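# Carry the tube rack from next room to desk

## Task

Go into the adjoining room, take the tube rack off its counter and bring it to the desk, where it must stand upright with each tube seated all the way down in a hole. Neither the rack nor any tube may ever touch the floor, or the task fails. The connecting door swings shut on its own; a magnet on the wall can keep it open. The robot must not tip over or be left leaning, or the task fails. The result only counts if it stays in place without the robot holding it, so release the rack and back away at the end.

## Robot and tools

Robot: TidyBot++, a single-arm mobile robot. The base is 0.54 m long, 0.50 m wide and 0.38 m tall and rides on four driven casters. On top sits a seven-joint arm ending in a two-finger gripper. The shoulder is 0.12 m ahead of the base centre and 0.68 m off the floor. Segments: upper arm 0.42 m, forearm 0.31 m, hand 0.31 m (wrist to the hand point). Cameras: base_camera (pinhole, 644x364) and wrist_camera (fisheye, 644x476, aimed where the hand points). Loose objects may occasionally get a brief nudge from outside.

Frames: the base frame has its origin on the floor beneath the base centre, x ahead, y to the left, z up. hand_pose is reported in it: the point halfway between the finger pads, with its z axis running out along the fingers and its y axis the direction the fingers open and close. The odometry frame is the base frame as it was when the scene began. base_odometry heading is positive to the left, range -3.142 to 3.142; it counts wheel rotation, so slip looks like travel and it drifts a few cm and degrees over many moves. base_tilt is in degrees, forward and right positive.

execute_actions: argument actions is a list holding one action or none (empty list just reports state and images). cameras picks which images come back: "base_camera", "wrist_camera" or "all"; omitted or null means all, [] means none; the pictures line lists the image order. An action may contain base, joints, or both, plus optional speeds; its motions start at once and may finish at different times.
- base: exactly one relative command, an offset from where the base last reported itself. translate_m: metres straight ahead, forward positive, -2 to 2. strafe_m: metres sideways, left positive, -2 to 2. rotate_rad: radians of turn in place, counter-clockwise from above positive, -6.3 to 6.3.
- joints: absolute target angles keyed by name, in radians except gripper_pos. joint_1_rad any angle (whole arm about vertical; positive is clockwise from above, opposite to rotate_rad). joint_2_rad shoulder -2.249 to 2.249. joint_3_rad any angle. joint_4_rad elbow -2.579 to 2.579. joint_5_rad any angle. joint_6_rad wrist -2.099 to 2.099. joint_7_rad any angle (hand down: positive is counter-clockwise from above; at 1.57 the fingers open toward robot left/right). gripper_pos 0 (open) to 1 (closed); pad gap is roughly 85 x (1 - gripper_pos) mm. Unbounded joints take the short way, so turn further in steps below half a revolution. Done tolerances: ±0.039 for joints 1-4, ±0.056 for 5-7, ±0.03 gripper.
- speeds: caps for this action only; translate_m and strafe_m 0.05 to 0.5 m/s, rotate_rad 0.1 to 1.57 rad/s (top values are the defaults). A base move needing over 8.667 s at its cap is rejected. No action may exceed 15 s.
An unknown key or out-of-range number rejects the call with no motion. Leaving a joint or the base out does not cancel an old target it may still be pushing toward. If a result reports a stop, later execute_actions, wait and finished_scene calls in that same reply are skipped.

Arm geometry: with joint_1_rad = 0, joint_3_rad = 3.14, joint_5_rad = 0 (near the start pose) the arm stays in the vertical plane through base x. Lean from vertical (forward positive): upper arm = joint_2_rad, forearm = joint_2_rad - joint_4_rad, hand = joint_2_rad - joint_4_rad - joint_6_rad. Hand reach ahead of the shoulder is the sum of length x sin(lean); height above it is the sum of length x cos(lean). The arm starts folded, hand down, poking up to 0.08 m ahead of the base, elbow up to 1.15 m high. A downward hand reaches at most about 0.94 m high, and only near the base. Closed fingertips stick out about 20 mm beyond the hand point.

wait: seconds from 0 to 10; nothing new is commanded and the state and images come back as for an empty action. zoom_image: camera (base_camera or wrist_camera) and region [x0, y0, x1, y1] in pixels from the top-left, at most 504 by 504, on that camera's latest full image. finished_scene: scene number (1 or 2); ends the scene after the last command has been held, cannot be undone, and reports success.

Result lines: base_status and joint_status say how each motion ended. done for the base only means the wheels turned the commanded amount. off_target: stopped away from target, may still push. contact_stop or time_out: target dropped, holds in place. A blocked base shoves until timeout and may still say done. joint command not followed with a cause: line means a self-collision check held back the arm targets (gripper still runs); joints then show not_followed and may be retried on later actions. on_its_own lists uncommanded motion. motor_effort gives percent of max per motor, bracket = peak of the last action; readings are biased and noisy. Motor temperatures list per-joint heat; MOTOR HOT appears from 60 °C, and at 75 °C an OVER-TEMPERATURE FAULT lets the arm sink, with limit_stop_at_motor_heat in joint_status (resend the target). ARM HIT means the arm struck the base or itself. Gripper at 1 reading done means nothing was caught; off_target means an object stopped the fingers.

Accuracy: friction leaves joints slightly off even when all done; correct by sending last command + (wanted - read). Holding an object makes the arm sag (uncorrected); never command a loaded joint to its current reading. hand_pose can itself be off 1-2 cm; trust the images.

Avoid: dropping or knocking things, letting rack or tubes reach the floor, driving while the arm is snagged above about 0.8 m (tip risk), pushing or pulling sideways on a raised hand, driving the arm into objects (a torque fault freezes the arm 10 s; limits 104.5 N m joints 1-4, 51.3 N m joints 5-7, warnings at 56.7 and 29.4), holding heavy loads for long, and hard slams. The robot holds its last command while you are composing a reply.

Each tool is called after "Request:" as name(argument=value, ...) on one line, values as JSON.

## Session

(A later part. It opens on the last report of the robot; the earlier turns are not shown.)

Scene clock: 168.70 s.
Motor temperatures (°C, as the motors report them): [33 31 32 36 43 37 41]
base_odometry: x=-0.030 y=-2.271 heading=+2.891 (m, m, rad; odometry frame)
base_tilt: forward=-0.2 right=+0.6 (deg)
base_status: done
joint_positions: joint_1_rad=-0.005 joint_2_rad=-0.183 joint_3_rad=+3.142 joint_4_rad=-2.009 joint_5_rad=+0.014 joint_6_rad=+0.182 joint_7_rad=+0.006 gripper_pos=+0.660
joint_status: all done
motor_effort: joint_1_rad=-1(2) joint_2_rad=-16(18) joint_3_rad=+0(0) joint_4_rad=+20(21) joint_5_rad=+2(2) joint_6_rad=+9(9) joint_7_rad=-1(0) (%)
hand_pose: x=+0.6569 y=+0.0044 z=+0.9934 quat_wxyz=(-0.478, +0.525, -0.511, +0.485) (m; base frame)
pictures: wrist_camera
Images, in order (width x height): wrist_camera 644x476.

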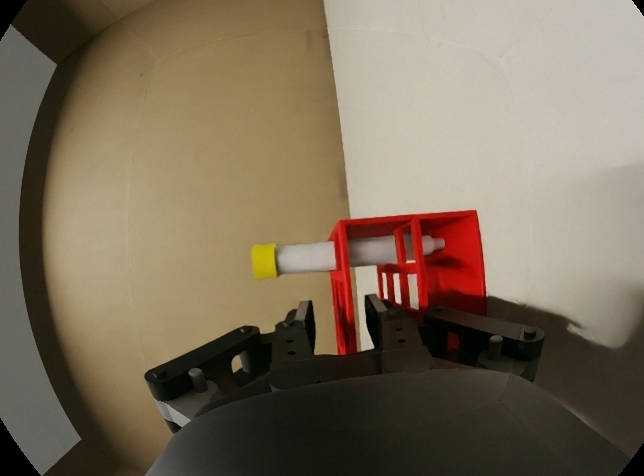

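Request:
execute_actions(actions=[{"base":{"translate_m":0.025},"speeds":{"translate_m":0.05}}], cameras=["wrist_camera"])

Request:
zoom_image(camera="wrist_camera", region=[240,190,560,390])

Scene clock: 173.53 s.
Motor temperatures (°C, as the motors report them): [33 31 32 36 43 37 41]
base_odometry: x=-0.054 y=-2.264 heading=+2.891 (m, m, rad; odometry frame)
base_tilt: forward=-0.3 right=+0.6 (deg)
base_status: done
joint_positions: joint_1_rad=-0.005 joint_2_rad=-0.182 joint_3_rad=+3.142 joint_4_rad=-2.009 joint_5_rad=+0.014 joint_6_rad=+0.182 joint_7_rad=+0.006 gripper_pos=+0.660
joint_status: not commanded
motor_effort: joint_1_rad=-1(2) joint_2_rad=-17(20) joint_3_rad=+0(0) joint_4_rad=+20(21) joint_5_rad=+1(2) joint_6_rad=+9(9) joint_7_rad=+0(0) (%)
hand_pose: x=+0.6573 y=+0.0044 z=+0.9926 quat_wxyz=(-0.478, +0.525, -0.511, +0.484) (m; base frame)
pictures: wrist_camera
Images, in order (width x height): wrist_camera 644x476.

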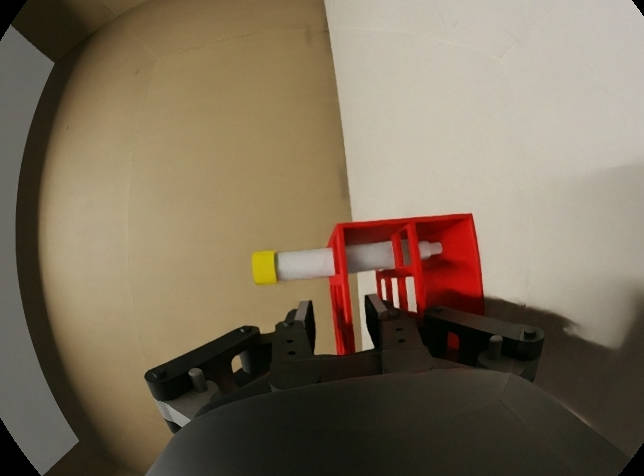

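Region (240, 190, 560, 390) of wrist_camera's 644x476 image, scaled by 1.575; it fills the top 315 rows of this view, and the rest is white.

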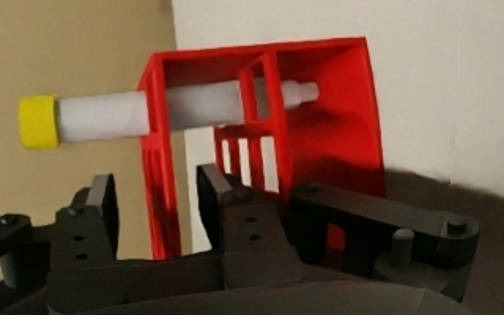

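Request:
execute_actions(actions=[{"joints":{"gripper_pos":0.8}}], cameras=[])

Request:
execute_actions(actions=[{"base":{"translate_m":0.015},"speeds":{"translate_m":0.05}}], cameras=["wrist_camera"])

Request:
execute_actions(actions=[{"joints":{"gripper_pos":1}}], cameras=["wrist_camera"])

Scene clock: 178.93 s.
Motor temperatures (°C, as the motors report them): [33 31 32 36 43 37 41]
base_odometry: x=-0.054 y=-2.264 heading=+2.891 (m, m, rad; odometry frame)
base_tilt: forward=-0.2 right=+0.6 (deg)
base_status: not commanded
joint_positions: joint_1_rad=-0.005 joint_2_rad=-0.182 joint_3_rad=+3.142 joint_4_rad=-2.009 joint_5_rad=+0.014 joint_6_rad=+0.182 joint_7_rad=+0.006 gripper_pos=+0.800
joint_status: all done
motor_effort: joint_1_rad=-2(1) joint_2_rad=-16(14) joint_3_rad=+1(0) joint_4_rad=+20(20) joint_5_rad=+2(2) joint_6_rad=+9(9) joint_7_rad=+0(0) (%)
hand_pose: x=+0.6573 y=+0.0044 z=+0.9926 quat_wxyz=(-0.478, +0.525, -0.511, +0.484) (m; base frame)
pictures: none
No camera images: the call's "cameras" was empty. Leave "cameras" out to get every camera's image.

Scene clock: 179.73 s.
Motor temperatures (°C, as the motors report them): [33 31 32 36 43 37 41]
base_odometry: x=-0.069 y=-2.260 heading=+2.891 (m, m, rad; odometry frame)
base_tilt: forward=-0.2 right=+0.6 (deg)
base_status: done
joint_positions: joint_1_rad=-0.005 joint_2_rad=-0.181 joint_3_rad=+3.142 joint_4_rad=-2.010 joint_5_rad=+0.014 joint_6_rad=+0.182 joint_7_rad=+0.006 gripper_pos=+0.800
joint_status: not commanded
motor_effort: joint_1_rad=-1(1) joint_2_rad=-17(18) joint_3_rad=+0(0) joint_4_rad=+20(21) joint_5_rad=+2(1) joint_6_rad=+9(9) joint_7_rad=+0(0) (%)
hand_pose: x=+0.6576 y=+0.0044 z=+0.9920 quat_wxyz=(-0.478, +0.526, -0.511, +0.484) (m; base frame)
pictures: wrist_camera
Images, in order (width x height): wrist_camera 644x476.

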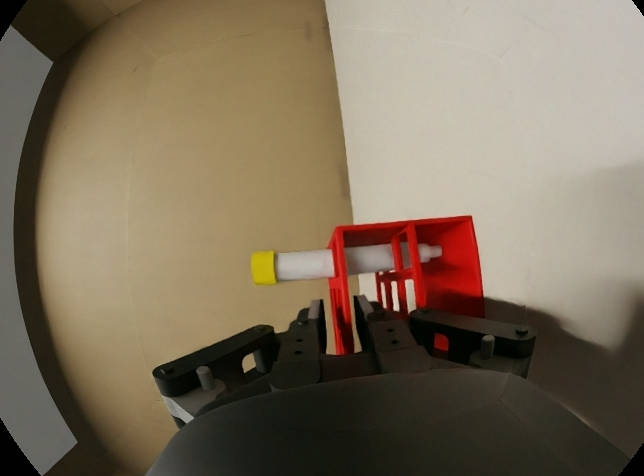

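Scene clock: 180.53 s.
Motor temperatures (°C, as the motors report them): [33 31 32 36 43 37 41]
base_odometry: x=-0.069 y=-2.260 heading=+2.891 (m, m, rad; odometry frame)
base_tilt: forward=-0.2 right=+0.6 (deg)
base_status: not commanded
joint_positions: joint_1_rad=-0.005 joint_2_rad=-0.180 joint_3_rad=+3.142 joint_4_rad=-2.011 joint_5_rad=+0.014 joint_6_rad=+0.195 joint_7_rad=+0.006 gripper_pos=+0.983
joint_status: all done
motor_effort: joint_1_rad=-2(1) joint_2_rad=-15(18) joint_3_rad=+1(1) joint_4_rad=+19(21) joint_5_rad=+1(2) joint_6_rad=+8(10) joint_7_rad=+0(0) (%)
hand_pose: x=+0.6579 y=+0.0045 z=+0.9947 quat_wxyz=(-0.480, +0.523, -0.509, +0.487) (m; base frame)
pictures: wrist_camera
Images, in order (width x height): wrist_camera 644x476.

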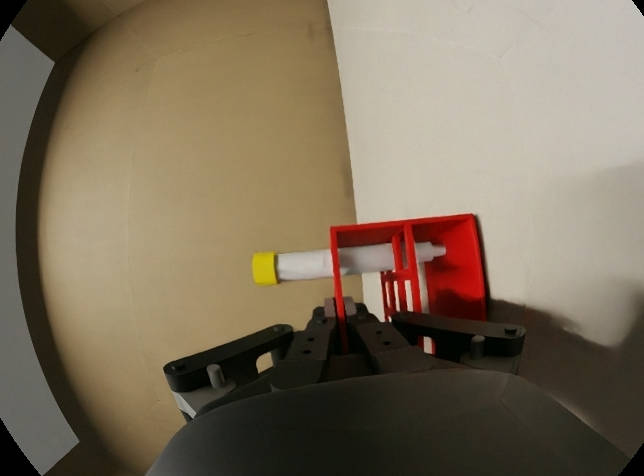

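Gripped. Lift.

Request:
execute_actions(actions=[{"joints":{"joint_2_rad":-0.28}}], cameras=["wrist_camera"])

Scene clock: 184.07 s.
Motor temperatures (°C, as the motors report them): [33 31 32 36 43 37 41]
base_odometry: x=-0.069 y=-2.260 heading=+2.891 (m, m, rad; odometry frame)
base_tilt: forward=-0.2 right=+0.6 (deg)
base_status: not commanded
joint_positions: joint_1_rad=-0.005 joint_2_rad=-0.260 joint_3_rad=+3.142 joint_4_rad=-2.018 joint_5_rad=+0.014 joint_6_rad=+0.195 joint_7_rad=+0.006 gripper_pos=+0.983
joint_status: all done
motor_effort: joint_1_rad=-1(1) joint_2_rad=-14(18) joint_3_rad=+1(1) joint_4_rad=+22(22) joint_5_rad=+2(2) joint_6_rad=+10(11) joint_7_rad=+0(0) (%)
hand_pose: x=+0.6310 y=+0.0043 z=+1.0321 quat_wxyz=(-0.498, +0.505, -0.491, +0.505) (m; base frame)
pictures: wrist_camera
Images, in order (width x height): wrist_camera 644x476.

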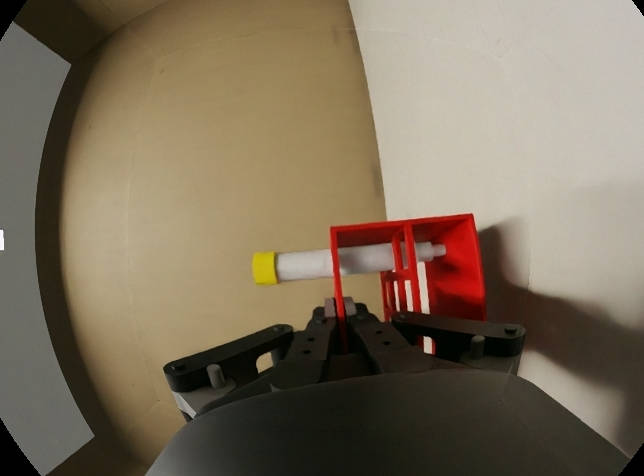

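Request:
execute_actions(actions=[{"base":{"translate_m":-2.0},"speeds":{"translate_m":0.4}}], cameras=[])

Request:
execute_actions(actions=[{"base":{"rotate_rad":-1.571},"speeds":{"rotate_rad":0.6}}], cameras=["wrist_camera"])

Request:
execute_actions(actions=[{"base":{"translate_m":0.45},"speeds":{"translate_m":0.4}}])

Scene clock: 197.27 s.
Motor temperatures (°C, as the motors report them): [33 31 32 36 43 37 41]
base_odometry: x=+1.869 y=-2.755 heading=+2.891 (m, m, rad; odometry frame)
base_tilt: forward=-0.3 right=+0.6 (deg)
base_status: done
joint_positions: joint_1_rad=-0.005 joint_2_rad=-0.265 joint_3_rad=+3.141 joint_4_rad=-2.018 joint_5_rad=+0.014 joint_6_rad=+0.195 joint_7_rad=+0.006 gripper_pos=+0.983
joint_status: not commanded
motor_effort: joint_1_rad=-1(2) joint_2_rad=-13(17) joint_3_rad=+1(4) joint_4_rad=+22(22) joint_5_rad=+2(1) joint_6_rad=+10(10) joint_7_rad=+0(0) (%)
hand_pose: x=+0.6292 y=+0.0048 z=+1.0347 quat_wxyz=(-0.500, +0.504, -0.490, +0.506) (m; base frame)
pictures: none
No camera images: the call's "cameras" was empty. Leave "cameras" out to get every camera's image.

Scene clock: 200.63 s.
Motor temperatures (°C, as the motors report them): [33 31 32 36 43 37 41]
base_odometry: x=+1.869 y=-2.755 heading=+1.321 (m, m, rad; odometry frame)
base_tilt: forward=-0.3 right=+0.6 (deg)
base_status: done
joint_positions: joint_1_rad=-0.002 joint_2_rad=-0.265 joint_3_rad=+3.138 joint_4_rad=-2.018 joint_5_rad=+0.014 joint_6_rad=+0.195 joint_7_rad=+0.006 gripper_pos=+0.983
joint_status: not commanded
motor_effort: joint_1_rad=-1(1) joint_2_rad=-14(16) joint_3_rad=+1(3) joint_4_rad=+21(22) joint_5_rad=+2(2) joint_6_rad=+10(10) joint_7_rad=+0(0) (%)
hand_pose: x=+0.6292 y=+0.0056 z=+1.0346 quat_wxyz=(-0.500, +0.504, -0.489, +0.506) (m; base frame)
pictures: wrist_camera
Images, in order (width x height): wrist_camera 644x476.

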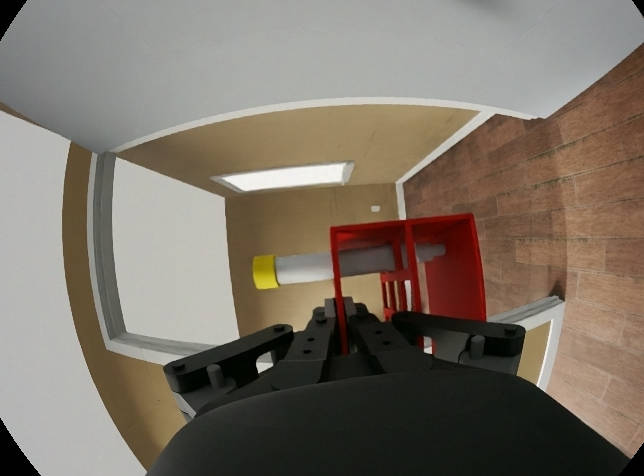

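Scene clock: 202.93 s.
Motor temperatures (°C, as the motors report them): [33 31 32 36 43 37 41]
base_odometry: x=+1.981 y=-2.319 heading=+1.320 (m, m, rad; odometry frame)
base_tilt: forward=-0.2 right=+0.6 (deg)
base_status: done
joint_positions: joint_1_rad=-0.002 joint_2_rad=-0.266 joint_3_rad=+3.138 joint_4_rad=-2.018 joint_5_rad=+0.014 joint_6_rad=+0.195 joint_7_rad=+0.006 gripper_pos=+0.983
joint_status: not commanded
motor_effort: joint_1_rad=-1(1) joint_2_rad=-14(17) joint_3_rad=+1(1) joint_4_rad=+22(22) joint_5_rad=+2(1) joint_6_rad=+10(11) joint_7_rad=+0(0) (%)
hand_pose: x=+0.6287 y=+0.0056 z=+1.0354 quat_wxyz=(-0.500, +0.504, -0.489, +0.507) (m; base frame)
pictures: base_camera, wrist_camera
Images, in order (width x height): base_camera 644x364, wrist_camera 644x476.

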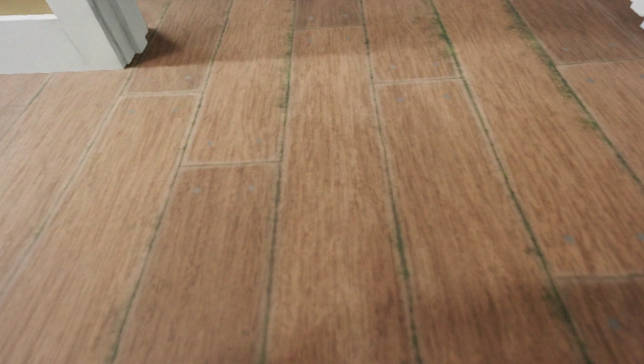

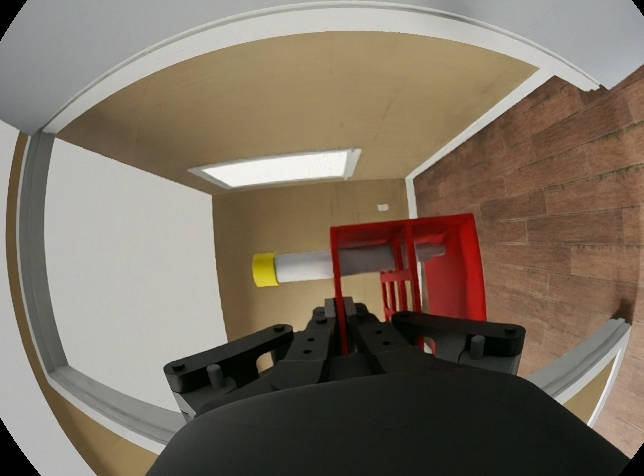

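Request:
execute_actions(actions=[{"base":{"strafe_m":-0.09},"speeds":{"strafe_m":0.2}}], cameras=[])

Request:
execute_actions(actions=[{"base":{"translate_m":1.6},"speeds":{"translate_m":0.4}}], cameras=[])

Request:
execute_actions(actions=[{"base":{"strafe_m":1.8},"speeds":{"strafe_m":0.4}}])

Scene clock: 209.97 s.
Motor temperatures (°C, as the motors report them): [33 31 32 36 43 37 41]
base_odometry: x=+2.068 y=-2.342 heading=+1.320 (m, m, rad; odometry frame)
base_tilt: forward=-0.3 right=+0.6 (deg)
base_status: done
joint_positions: joint_1_rad=-0.001 joint_2_rad=-0.266 joint_3_rad=+3.137 joint_4_rad=-2.018 joint_5_rad=+0.014 joint_6_rad=+0.195 joint_7_rad=+0.006 gripper_pos=+0.983
joint_status: not commanded
motor_effort: joint_1_rad=-1(0) joint_2_rad=-13(15) joint_3_rad=+1(3) joint_4_rad=+22(22) joint_5_rad=+1(2) joint_6_rad=+10(10) joint_7_rad=+0(1) (%)
hand_pose: x=+0.6287 y=+0.0053 z=+1.0354 quat_wxyz=(-0.500, +0.504, -0.489, +0.507) (m; base frame)
pictures: none
No camera images: the call's "cameras" was empty. Leave "cameras" out to get every camera's image.

Scene clock: 215.13 s.
Motor temperatures (°C, as the motors report them): [33 31 32 36 43 37 41]
base_odometry: x=+2.466 y=-0.792 heading=+1.320 (m, m, rad; odometry frame)
base_tilt: forward=-0.2 right=+0.6 (deg)
base_status: done
joint_positions: joint_1_rad=-0.001 joint_2_rad=-0.268 joint_3_rad=+3.137 joint_4_rad=-2.018 joint_5_rad=+0.014 joint_6_rad=+0.195 joint_7_rad=+0.006 gripper_pos=+0.983
joint_status: not commanded
motor_effort: joint_1_rad=-1(1) joint_2_rad=-13(17) joint_3_rad=+1(1) joint_4_rad=+21(22) joint_5_rad=+1(2) joint_6_rad=+10(11) joint_7_rad=+0(1) (%)
hand_pose: x=+0.6282 y=+0.0053 z=+1.0359 quat_wxyz=(-0.500, +0.504, -0.489, +0.507) (m; base frame)
pictures: none
No camera images: the call's "cameras" was empty. Leave "cameras" out to get every camera's image.

Scene clock: 220.80 s.
Motor temperatures (°C, as the motors report them): [33 31 32 36 43 37 41]
base_odometry: x=+0.722 y=-0.344 heading=+1.320 (m, m, rad; odometry frame)
base_tilt: forward=-0.2 right=+0.6 (deg)
base_status: done
joint_positions: joint_1_rad=-0.001 joint_2_rad=-0.268 joint_3_rad=+3.136 joint_4_rad=-2.018 joint_5_rad=+0.014 joint_6_rad=+0.195 joint_7_rad=+0.006 gripper_pos=+0.983
joint_status: not commanded
motor_effort: joint_1_rad=-1(0) joint_2_rad=-15(15) joint_3_rad=+1(3) joint_4_rad=+21(22) joint_5_rad=+1(2) joint_6_rad=+10(10) joint_7_rad=+0(0) (%)
hand_pose: x=+0.6282 y=+0.0057 z=+1.0359 quat_wxyz=(-0.500, +0.504, -0.489, +0.507) (m; base frame)
pictures: base_camera, wrist_camera
Images, in order (width x height): base_camera 644x364, wrist_camera 644x476.

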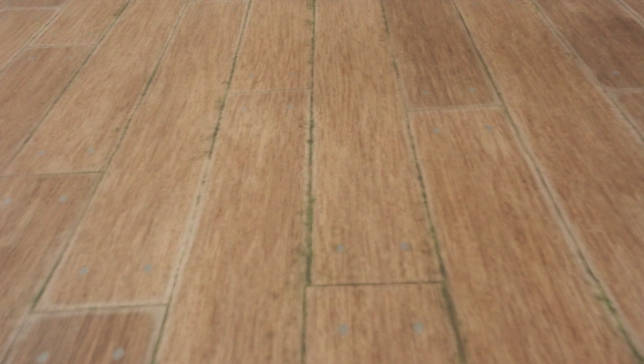

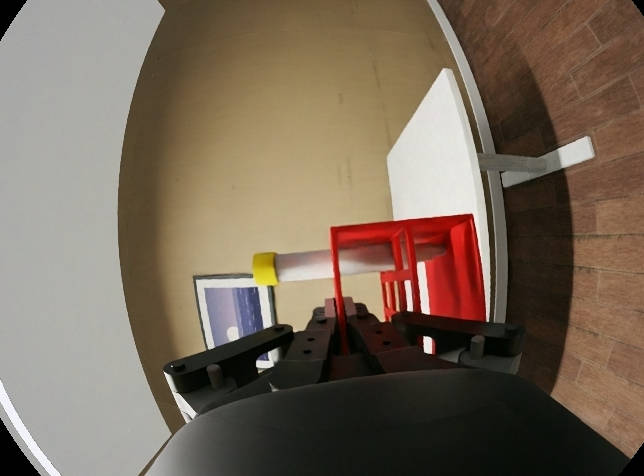

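Request:
execute_actions(actions=[{"base":{"strafe_m":0.2},"speeds":{"strafe_m":0.3},"joints":{"joint_2_rad":-0.17,"joint_4_rad":-2.15,"joint_6_rad":0.45}}], cameras=[])

Request:
execute_actions(actions=[{"base":{"translate_m":0.2},"speeds":{"translate_m":0.3},"joints":{"joint_2_rad":-0.08,"joint_4_rad":-2.28,"joint_6_rad":0.66}}], cameras=[])

Request:
execute_actions(actions=[{"base":{"translate_m":0.2},"speeds":{"translate_m":0.3},"joints":{"joint_2_rad":0.01,"joint_4_rad":-2.40,"joint_6_rad":0.87}}])

Scene clock: 229.40 s.
Motor temperatures (°C, as the motors report them): [33 31 32 36 43 37 41]
base_odometry: x=+0.528 y=-0.295 heading=+1.320 (m, m, rad; odometry frame)
base_tilt: forward=-0.2 right=+0.6 (deg)
base_status: done
joint_positions: joint_1_rad=-0.001 joint_2_rad=-0.177 joint_3_rad=+3.134 joint_4_rad=-2.153 joint_5_rad=+0.014 joint_6_rad=+0.400 joint_7_rad=+0.006 gripper_pos=+0.983
joint_status: all done
motor_effort: joint_1_rad=-1(1) joint_2_rad=-16(18) joint_3_rad=+1(3) joint_4_rad=+20(21) joint_5_rad=+2(1) joint_6_rad=+10(10) joint_7_rad=+0(1) (%)
hand_pose: x=+0.6449 y=+0.0079 z=+0.9704 quat_wxyz=(-0.497, +0.510, -0.492, +0.500) (m; base frame)
pictures: none
No camera images: the call's "cameras" was empty. Leave "cameras" out to get every camera's image.

Scene clock: 231.03 s.
Motor temperatures (°C, as the motors report them): [33 31 32 36 43 37 41]
base_odometry: x=+0.578 y=-0.101 heading=+1.320 (m, m, rad; odometry frame)
base_tilt: forward=-0.2 right=+0.6 (deg)
base_status: done
joint_positions: joint_1_rad=-0.001 joint_2_rad=-0.086 joint_3_rad=+3.134 joint_4_rad=-2.282 joint_5_rad=+0.014 joint_6_rad=+0.612 joint_7_rad=+0.006 gripper_pos=+0.983
joint_status: all done
motor_effort: joint_1_rad=-1(2) joint_2_rad=-18(20) joint_3_rad=+1(1) joint_4_rad=+19(22) joint_5_rad=+1(2) joint_6_rad=+10(11) joint_7_rad=+0(0) (%)
hand_pose: x=+0.6489 y=+0.0086 z=+0.9127 quat_wxyz=(-0.496, +0.512, -0.494, +0.497) (m; base frame)
pictures: none
No camera images: the call's "cameras" was empty. Leave "cameras" out to get every camera's image.

Scene clock: 232.67 s.
Motor temperatures (°C, as the motors report them): [33 31 32 36 43 37 41]
base_odometry: x=+0.627 y=+0.093 heading=+1.320 (m, m, rad; odometry frame)
base_tilt: forward=-0.2 right=+0.6 (deg)
base_status: done
joint_positions: joint_1_rad=-0.001 joint_2_rad=+0.001 joint_3_rad=+3.134 joint_4_rad=-2.400 joint_5_rad=+0.014 joint_6_rad=+0.822 joint_7_rad=+0.006 gripper_pos=+0.983
joint_status: all done
motor_effort: joint_1_rad=-1(0) joint_2_rad=-19(21) joint_3_rad=+1(1) joint_4_rad=+17(20) joint_5_rad=+1(1) joint_6_rad=+10(11) joint_7_rad=+0(0) (%)
hand_pose: x=+0.6425 y=+0.0091 z=+0.8680 quat_wxyz=(-0.499, +0.511, -0.493, +0.497) (m; base frame)
pictures: base_camera, wrist_camera
Images, in order (width x height): base_camera 644x364, wrist_camera 644x476.

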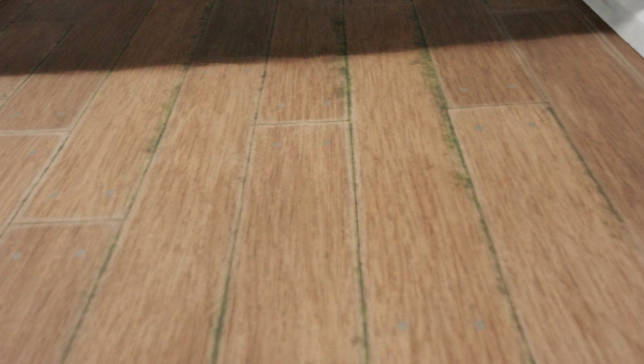

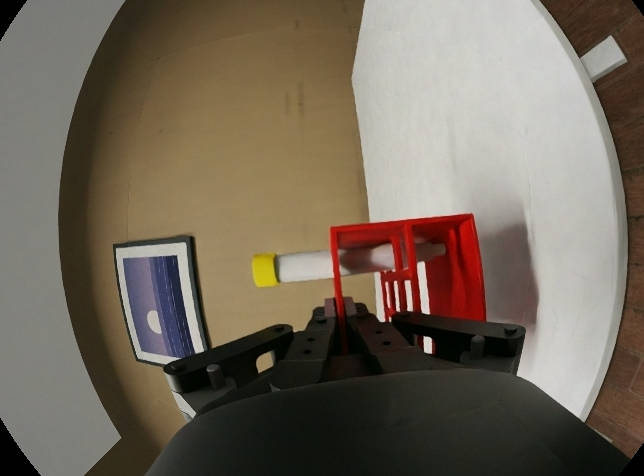

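Request:
execute_actions(actions=[{"base":{"translate_m":0.04},"speeds":{"translate_m":0.1},"joints":{"joint_2_rad":0.11,"joint_6_rad":0.96}}], cameras=["wrist_camera"])

Scene clock: 238.10 s.
Motor temperatures (°C, as the motors report them): [33 31 32 36 43 37 41]
base_odometry: x=+0.637 y=+0.132 heading=+1.320 (m, m, rad; odometry frame)
base_tilt: forward=-0.2 right=+0.6 (deg)
base_status: done
joint_positions: joint_1_rad=-0.001 joint_2_rad=+0.108 joint_3_rad=+3.134 joint_4_rad=-2.401 joint_5_rad=+0.014 joint_6_rad=+0.911 joint_7_rad=+0.006 gripper_pos=+0.983
joint_status: all done
motor_effort: joint_1_rad=-1(1) joint_2_rad=-21(24) joint_3_rad=+0(1) joint_4_rad=+15(18) joint_5_rad=+1(1) joint_6_rad=+10(11) joint_7_rad=-1(0) (%)
hand_pose: x=+0.6611 y=+0.0094 z=+0.8379 quat_wxyz=(-0.494, +0.515, -0.498, +0.492) (m; base frame)
pictures: wrist_camera
Images, in order (width x height): wrist_camera 644x476.

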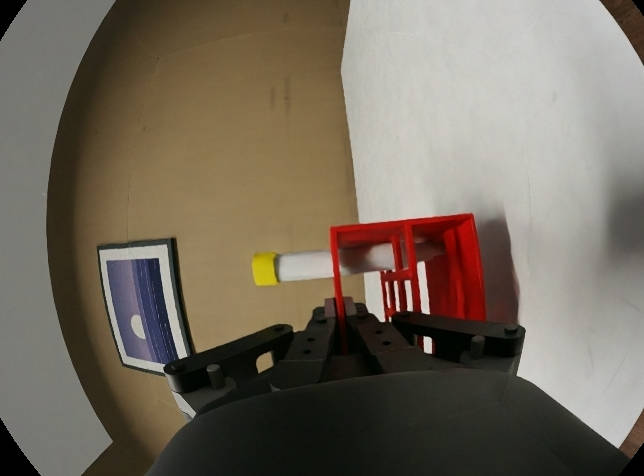

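Request:
execute_actions(actions=[{"joints":{"joint_2_rad":0.16,"joint_6_rad":1.0}}], cameras=["wrist_camera"])

Scene clock: 240.57 s.
Motor temperatures (°C, as the motors report them): [33 31 32 36 43 37 41]
base_odometry: x=+0.637 y=+0.132 heading=+1.320 (m, m, rad; odometry frame)
base_tilt: forward=-0.2 right=+0.6 (deg)
base_status: not commanded
joint_positions: joint_1_rad=-0.001 joint_2_rad=+0.146 joint_3_rad=+3.134 joint_4_rad=-2.401 joint_5_rad=+0.014 joint_6_rad=+0.952 joint_7_rad=+0.006 gripper_pos=+0.983
joint_status: all done
motor_effort: joint_1_rad=-2(1) joint_2_rad=-23(23) joint_3_rad=+0(0) joint_4_rad=+15(15) joint_5_rad=+1(1) joint_6_rad=+10(11) joint_7_rad=+0(0) (%)
hand_pose: x=+0.6672 y=+0.0095 z=+0.8301 quat_wxyz=(-0.496, +0.515, -0.498, +0.492) (m; base frame)
pictures: wrist_camera
Images, in order (width x height): wrist_camera 644x476.

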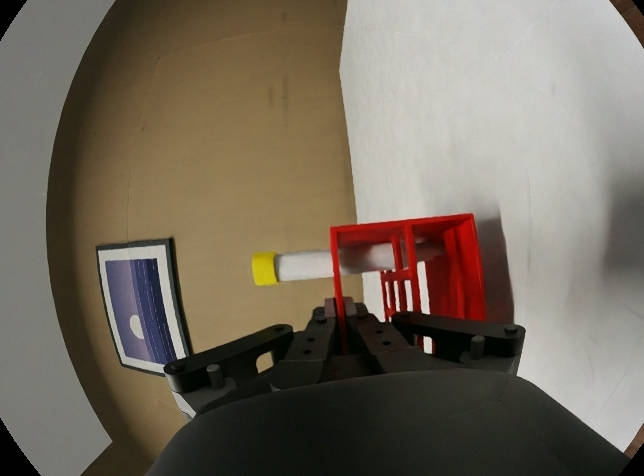

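Request:
execute_actions(actions=[{"joints":{"joint_2_rad":0.205,"joint_6_rad":1.04}}], cameras=["wrist_camera"])

Scene clock: 243.67 s.
Motor temperatures (°C, as the motors report them): [33 31 32 36 43 37 41]
base_odometry: x=+0.637 y=+0.132 heading=+1.320 (m, m, rad; odometry frame)
base_tilt: forward=-0.2 right=+0.6 (deg)
base_status: not commanded
joint_positions: joint_1_rad=-0.001 joint_2_rad=+0.190 joint_3_rad=+3.134 joint_4_rad=-2.401 joint_5_rad=+0.014 joint_6_rad=+0.992 joint_7_rad=+0.006 gripper_pos=+0.983
joint_status: all done
motor_effort: joint_1_rad=-1(1) joint_2_rad=-23(24) joint_3_rad=+1(1) joint_4_rad=+14(15) joint_5_rad=+1(2) joint_6_rad=+10(10) joint_7_rad=+0(0) (%)
hand_pose: x=+0.6738 y=+0.0096 z=+0.8181 quat_wxyz=(-0.495, +0.515, -0.499, +0.491) (m; base frame)
pictures: wrist_camera
Images, in order (width x height): wrist_camera 644x476.

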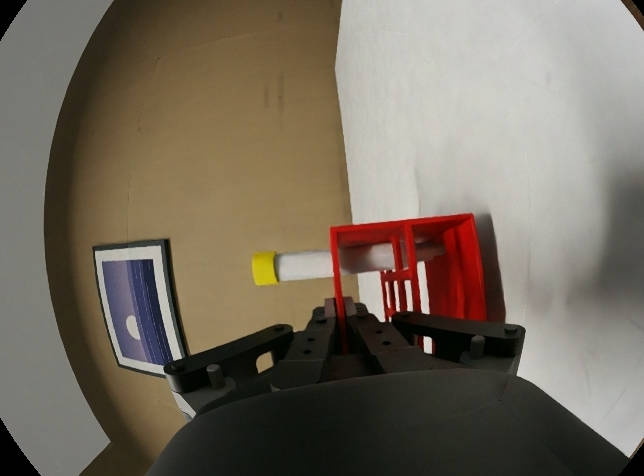

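Request:
execute_actions(actions=[{"joints":{"joint_2_rad":0.25,"joint_6_rad":1.085}}], cameras=["wrist_camera"])

Scene clock: 246.63 s.
Motor temperatures (°C, as the motors report them): [33 31 32 36 43 37 41]
base_odometry: x=+0.637 y=+0.132 heading=+1.320 (m, m, rad; odometry frame)
base_tilt: forward=-0.2 right=+0.6 (deg)
base_status: not commanded
joint_positions: joint_1_rad=-0.001 joint_2_rad=+0.235 joint_3_rad=+3.134 joint_4_rad=-2.401 joint_5_rad=+0.014 joint_6_rad=+1.037 joint_7_rad=+0.006 gripper_pos=+0.983
joint_status: all done
motor_effort: joint_1_rad=-1(1) joint_2_rad=-25(27) joint_3_rad=+0(0) joint_4_rad=+13(14) joint_5_rad=+2(1) joint_6_rad=+10(11) joint_7_rad=+0(0) (%)
hand_pose: x=+0.6801 y=+0.0097 z=+0.8071 quat_wxyz=(-0.495, +0.515, -0.499, +0.491) (m; base frame)
pictures: wrist_camera
Images, in order (width x height): wrist_camera 644x476.

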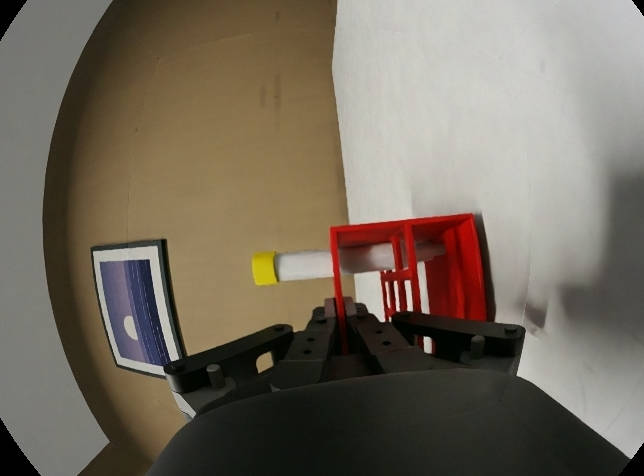

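Request:
execute_actions(actions=[{"joints":{"joint_2_rad":0.285,"joint_6_rad":1.125}}], cameras=["wrist_camera"])

Request:
execute_actions(actions=[{"joints":{"gripper_pos":0.8}}], cameras=["wrist_camera"])

Scene clock: 250.80 s.
Motor temperatures (°C, as the motors report them): [33 31 32 36 43 37 41]
base_odometry: x=+0.637 y=+0.132 heading=+1.320 (m, m, rad; odometry frame)
base_tilt: forward=-0.2 right=+0.6 (deg)
base_status: not commanded
joint_positions: joint_1_rad=-0.001 joint_2_rad=+0.269 joint_3_rad=+3.134 joint_4_rad=-2.401 joint_5_rad=+0.014 joint_6_rad=+1.078 joint_7_rad=+0.006 gripper_pos=+0.983
joint_status: all done
motor_effort: joint_1_rad=-1(2) joint_2_rad=-25(26) joint_3_rad=+0(0) joint_4_rad=+13(14) joint_5_rad=+1(1) joint_6_rad=+10(11) joint_7_rad=+0(0) (%)
hand_pose: x=+0.6845 y=+0.0097 z=+0.8008 quat_wxyz=(-0.497, +0.513, -0.497, +0.492) (m; base frame)
pictures: wrist_camera
Images, in order (width x height): wrist_camera 644x476.

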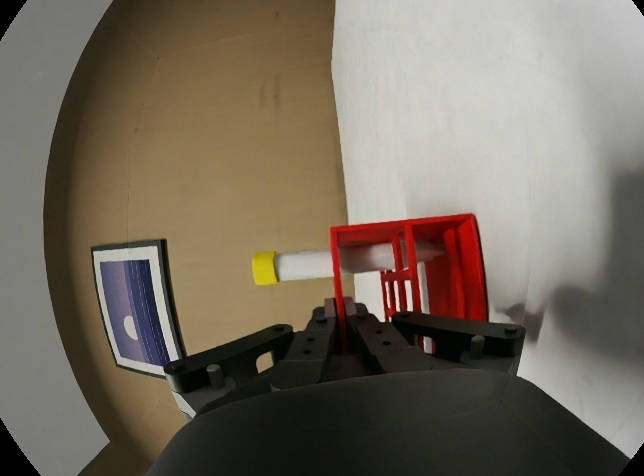

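Scene clock: 251.43 s.
Motor temperatures (°C, as the motors report them): [33 31 32 36 43 37 41]
base_odometry: x=+0.637 y=+0.132 heading=+1.320 (m, m, rad; odometry frame)
base_tilt: forward=-0.2 right=+0.6 (deg)
base_status: not commanded
joint_positions: joint_1_rad=-0.001 joint_2_rad=+0.269 joint_3_rad=+3.134 joint_4_rad=-2.400 joint_5_rad=+0.014 joint_6_rad=+1.090 joint_7_rad=+0.006 gripper_pos=+0.800
joint_status: all done
motor_effort: joint_1_rad=-1(1) joint_2_rad=-25(25) joint_3_rad=+0(0) joint_4_rad=+12(13) joint_5_rad=+1(1) joint_6_rad=+9(10) joint_7_rad=-1(0) (%)
hand_pose: x=+0.6850 y=+0.0098 z=+0.8053 quat_wxyz=(-0.501, +0.510, -0.494, +0.496) (m; base frame)
pictures: wrist_camera
Images, in order (width x height): wrist_camera 644x476.

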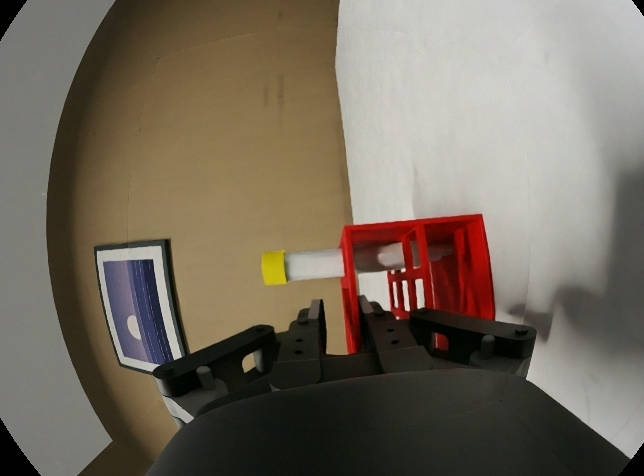

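Request:
execute_actions(actions=[{"joints":{"gripper_pos":0.65}}], cameras=[])

Request:
execute_actions(actions=[{"base":{"translate_m":-0.06},"speeds":{"translate_m":0.06}}], cameras=["wrist_camera"])

Scene clock: 255.47 s.
Motor temperatures (°C, as the motors report them): [33 31 32 36 43 37 41]
base_odometry: x=+0.637 y=+0.132 heading=+1.320 (m, m, rad; odometry frame)
base_tilt: forward=-0.2 right=+0.6 (deg)
base_status: not commanded
joint_positions: joint_1_rad=-0.001 joint_2_rad=+0.268 joint_3_rad=+3.134 joint_4_rad=-2.394 joint_5_rad=+0.014 joint_6_rad=+1.104 joint_7_rad=+0.006 gripper_pos=+0.650
joint_status: all done
motor_effort: joint_1_rad=-1(1) joint_2_rad=-21(24) joint_3_rad=+0(0) joint_4_rad=+10(12) joint_5_rad=+2(1) joint_6_rad=+6(8) joint_7_rad=-1(0) (%)
hand_pose: x=+0.6867 y=+0.0098 z=+0.8126 quat_wxyz=(-0.506, +0.505, -0.489, +0.501) (m; base frame)
pictures: none
No camera images: the call's "cameras" was empty. Leave "cameras" out to get every camera's image.

Scene clock: 256.97 s.
Motor temperatures (°C, as the motors report them): [33 31 32 36 43 37 41]
base_odometry: x=+0.622 y=+0.074 heading=+1.320 (m, m, rad; odometry frame)
base_tilt: forward=-0.2 right=+0.6 (deg)
base_status: done
joint_positions: joint_1_rad=-0.001 joint_2_rad=+0.273 joint_3_rad=+3.134 joint_4_rad=-2.398 joint_5_rad=+0.014 joint_6_rad=+1.104 joint_7_rad=+0.006 gripper_pos=+0.650
joint_status: not commanded
motor_effort: joint_1_rad=-1(1) joint_2_rad=-23(27) joint_3_rad=+0(0) joint_4_rad=+12(13) joint_5_rad=+1(2) joint_6_rad=+9(9) joint_7_rad=+0(0) (%)
hand_pose: x=+0.6860 y=+0.0098 z=+0.8079 quat_wxyz=(-0.503, +0.507, -0.491, +0.498) (m; base frame)
pictures: wrist_camera
Images, in order (width x height): wrist_camera 644x476.

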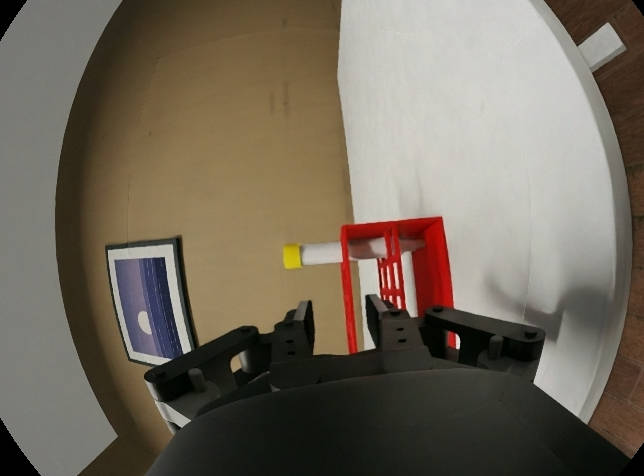

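Request:
execute_actions(actions=[{"base":{"translate_m":-0.3}}], cameras=["wrist_camera"])

Request:
zoom_image(camera="wrist_camera", region=[280,200,420,310])

Scene clock: 262.30 s.
Motor temperatures (°C, as the motors report them): [33 31 32 36 43 37 41]
base_odometry: x=+0.548 y=-0.217 heading=+1.320 (m, m, rad; odometry frame)
base_tilt: forward=-0.2 right=+0.6 (deg)
base_status: done
joint_positions: joint_1_rad=-0.001 joint_2_rad=+0.274 joint_3_rad=+3.134 joint_4_rad=-2.400 joint_5_rad=+0.014 joint_6_rad=+1.104 joint_7_rad=+0.006 gripper_pos=+0.650
joint_status: not commanded
motor_effort: joint_1_rad=+0(3) joint_2_rad=-24(29) joint_3_rad=+0(1) joint_4_rad=+12(13) joint_5_rad=+2(2) joint_6_rad=+9(10) joint_7_rad=+0(0) (%)
hand_pose: x=+0.6857 y=+0.0098 z=+0.8068 quat_wxyz=(-0.503, +0.508, -0.492, +0.498) (m; base frame)
pictures: wrist_camera
Images, in order (width x height): wrist_camera 644x476.

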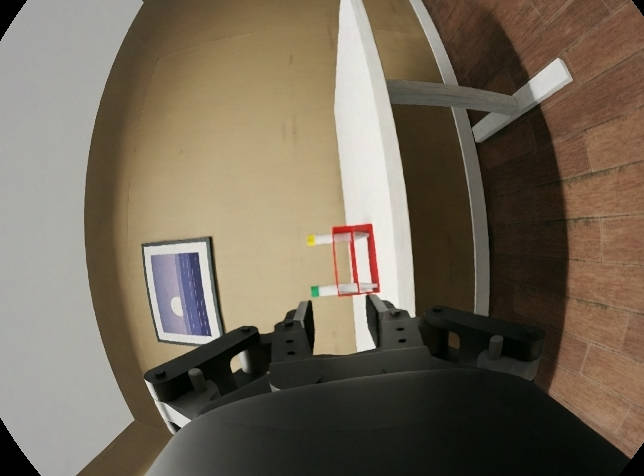

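Region (280, 200, 420, 310) of wrist_camera's 644x476 image, scaled by 3.600; it fills the top 396 rows of this view, and the rest is white.

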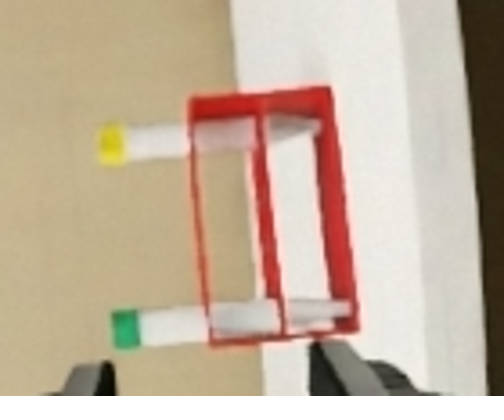

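Request:
finished_scene(scene=1)

The scene is finished: the task was done.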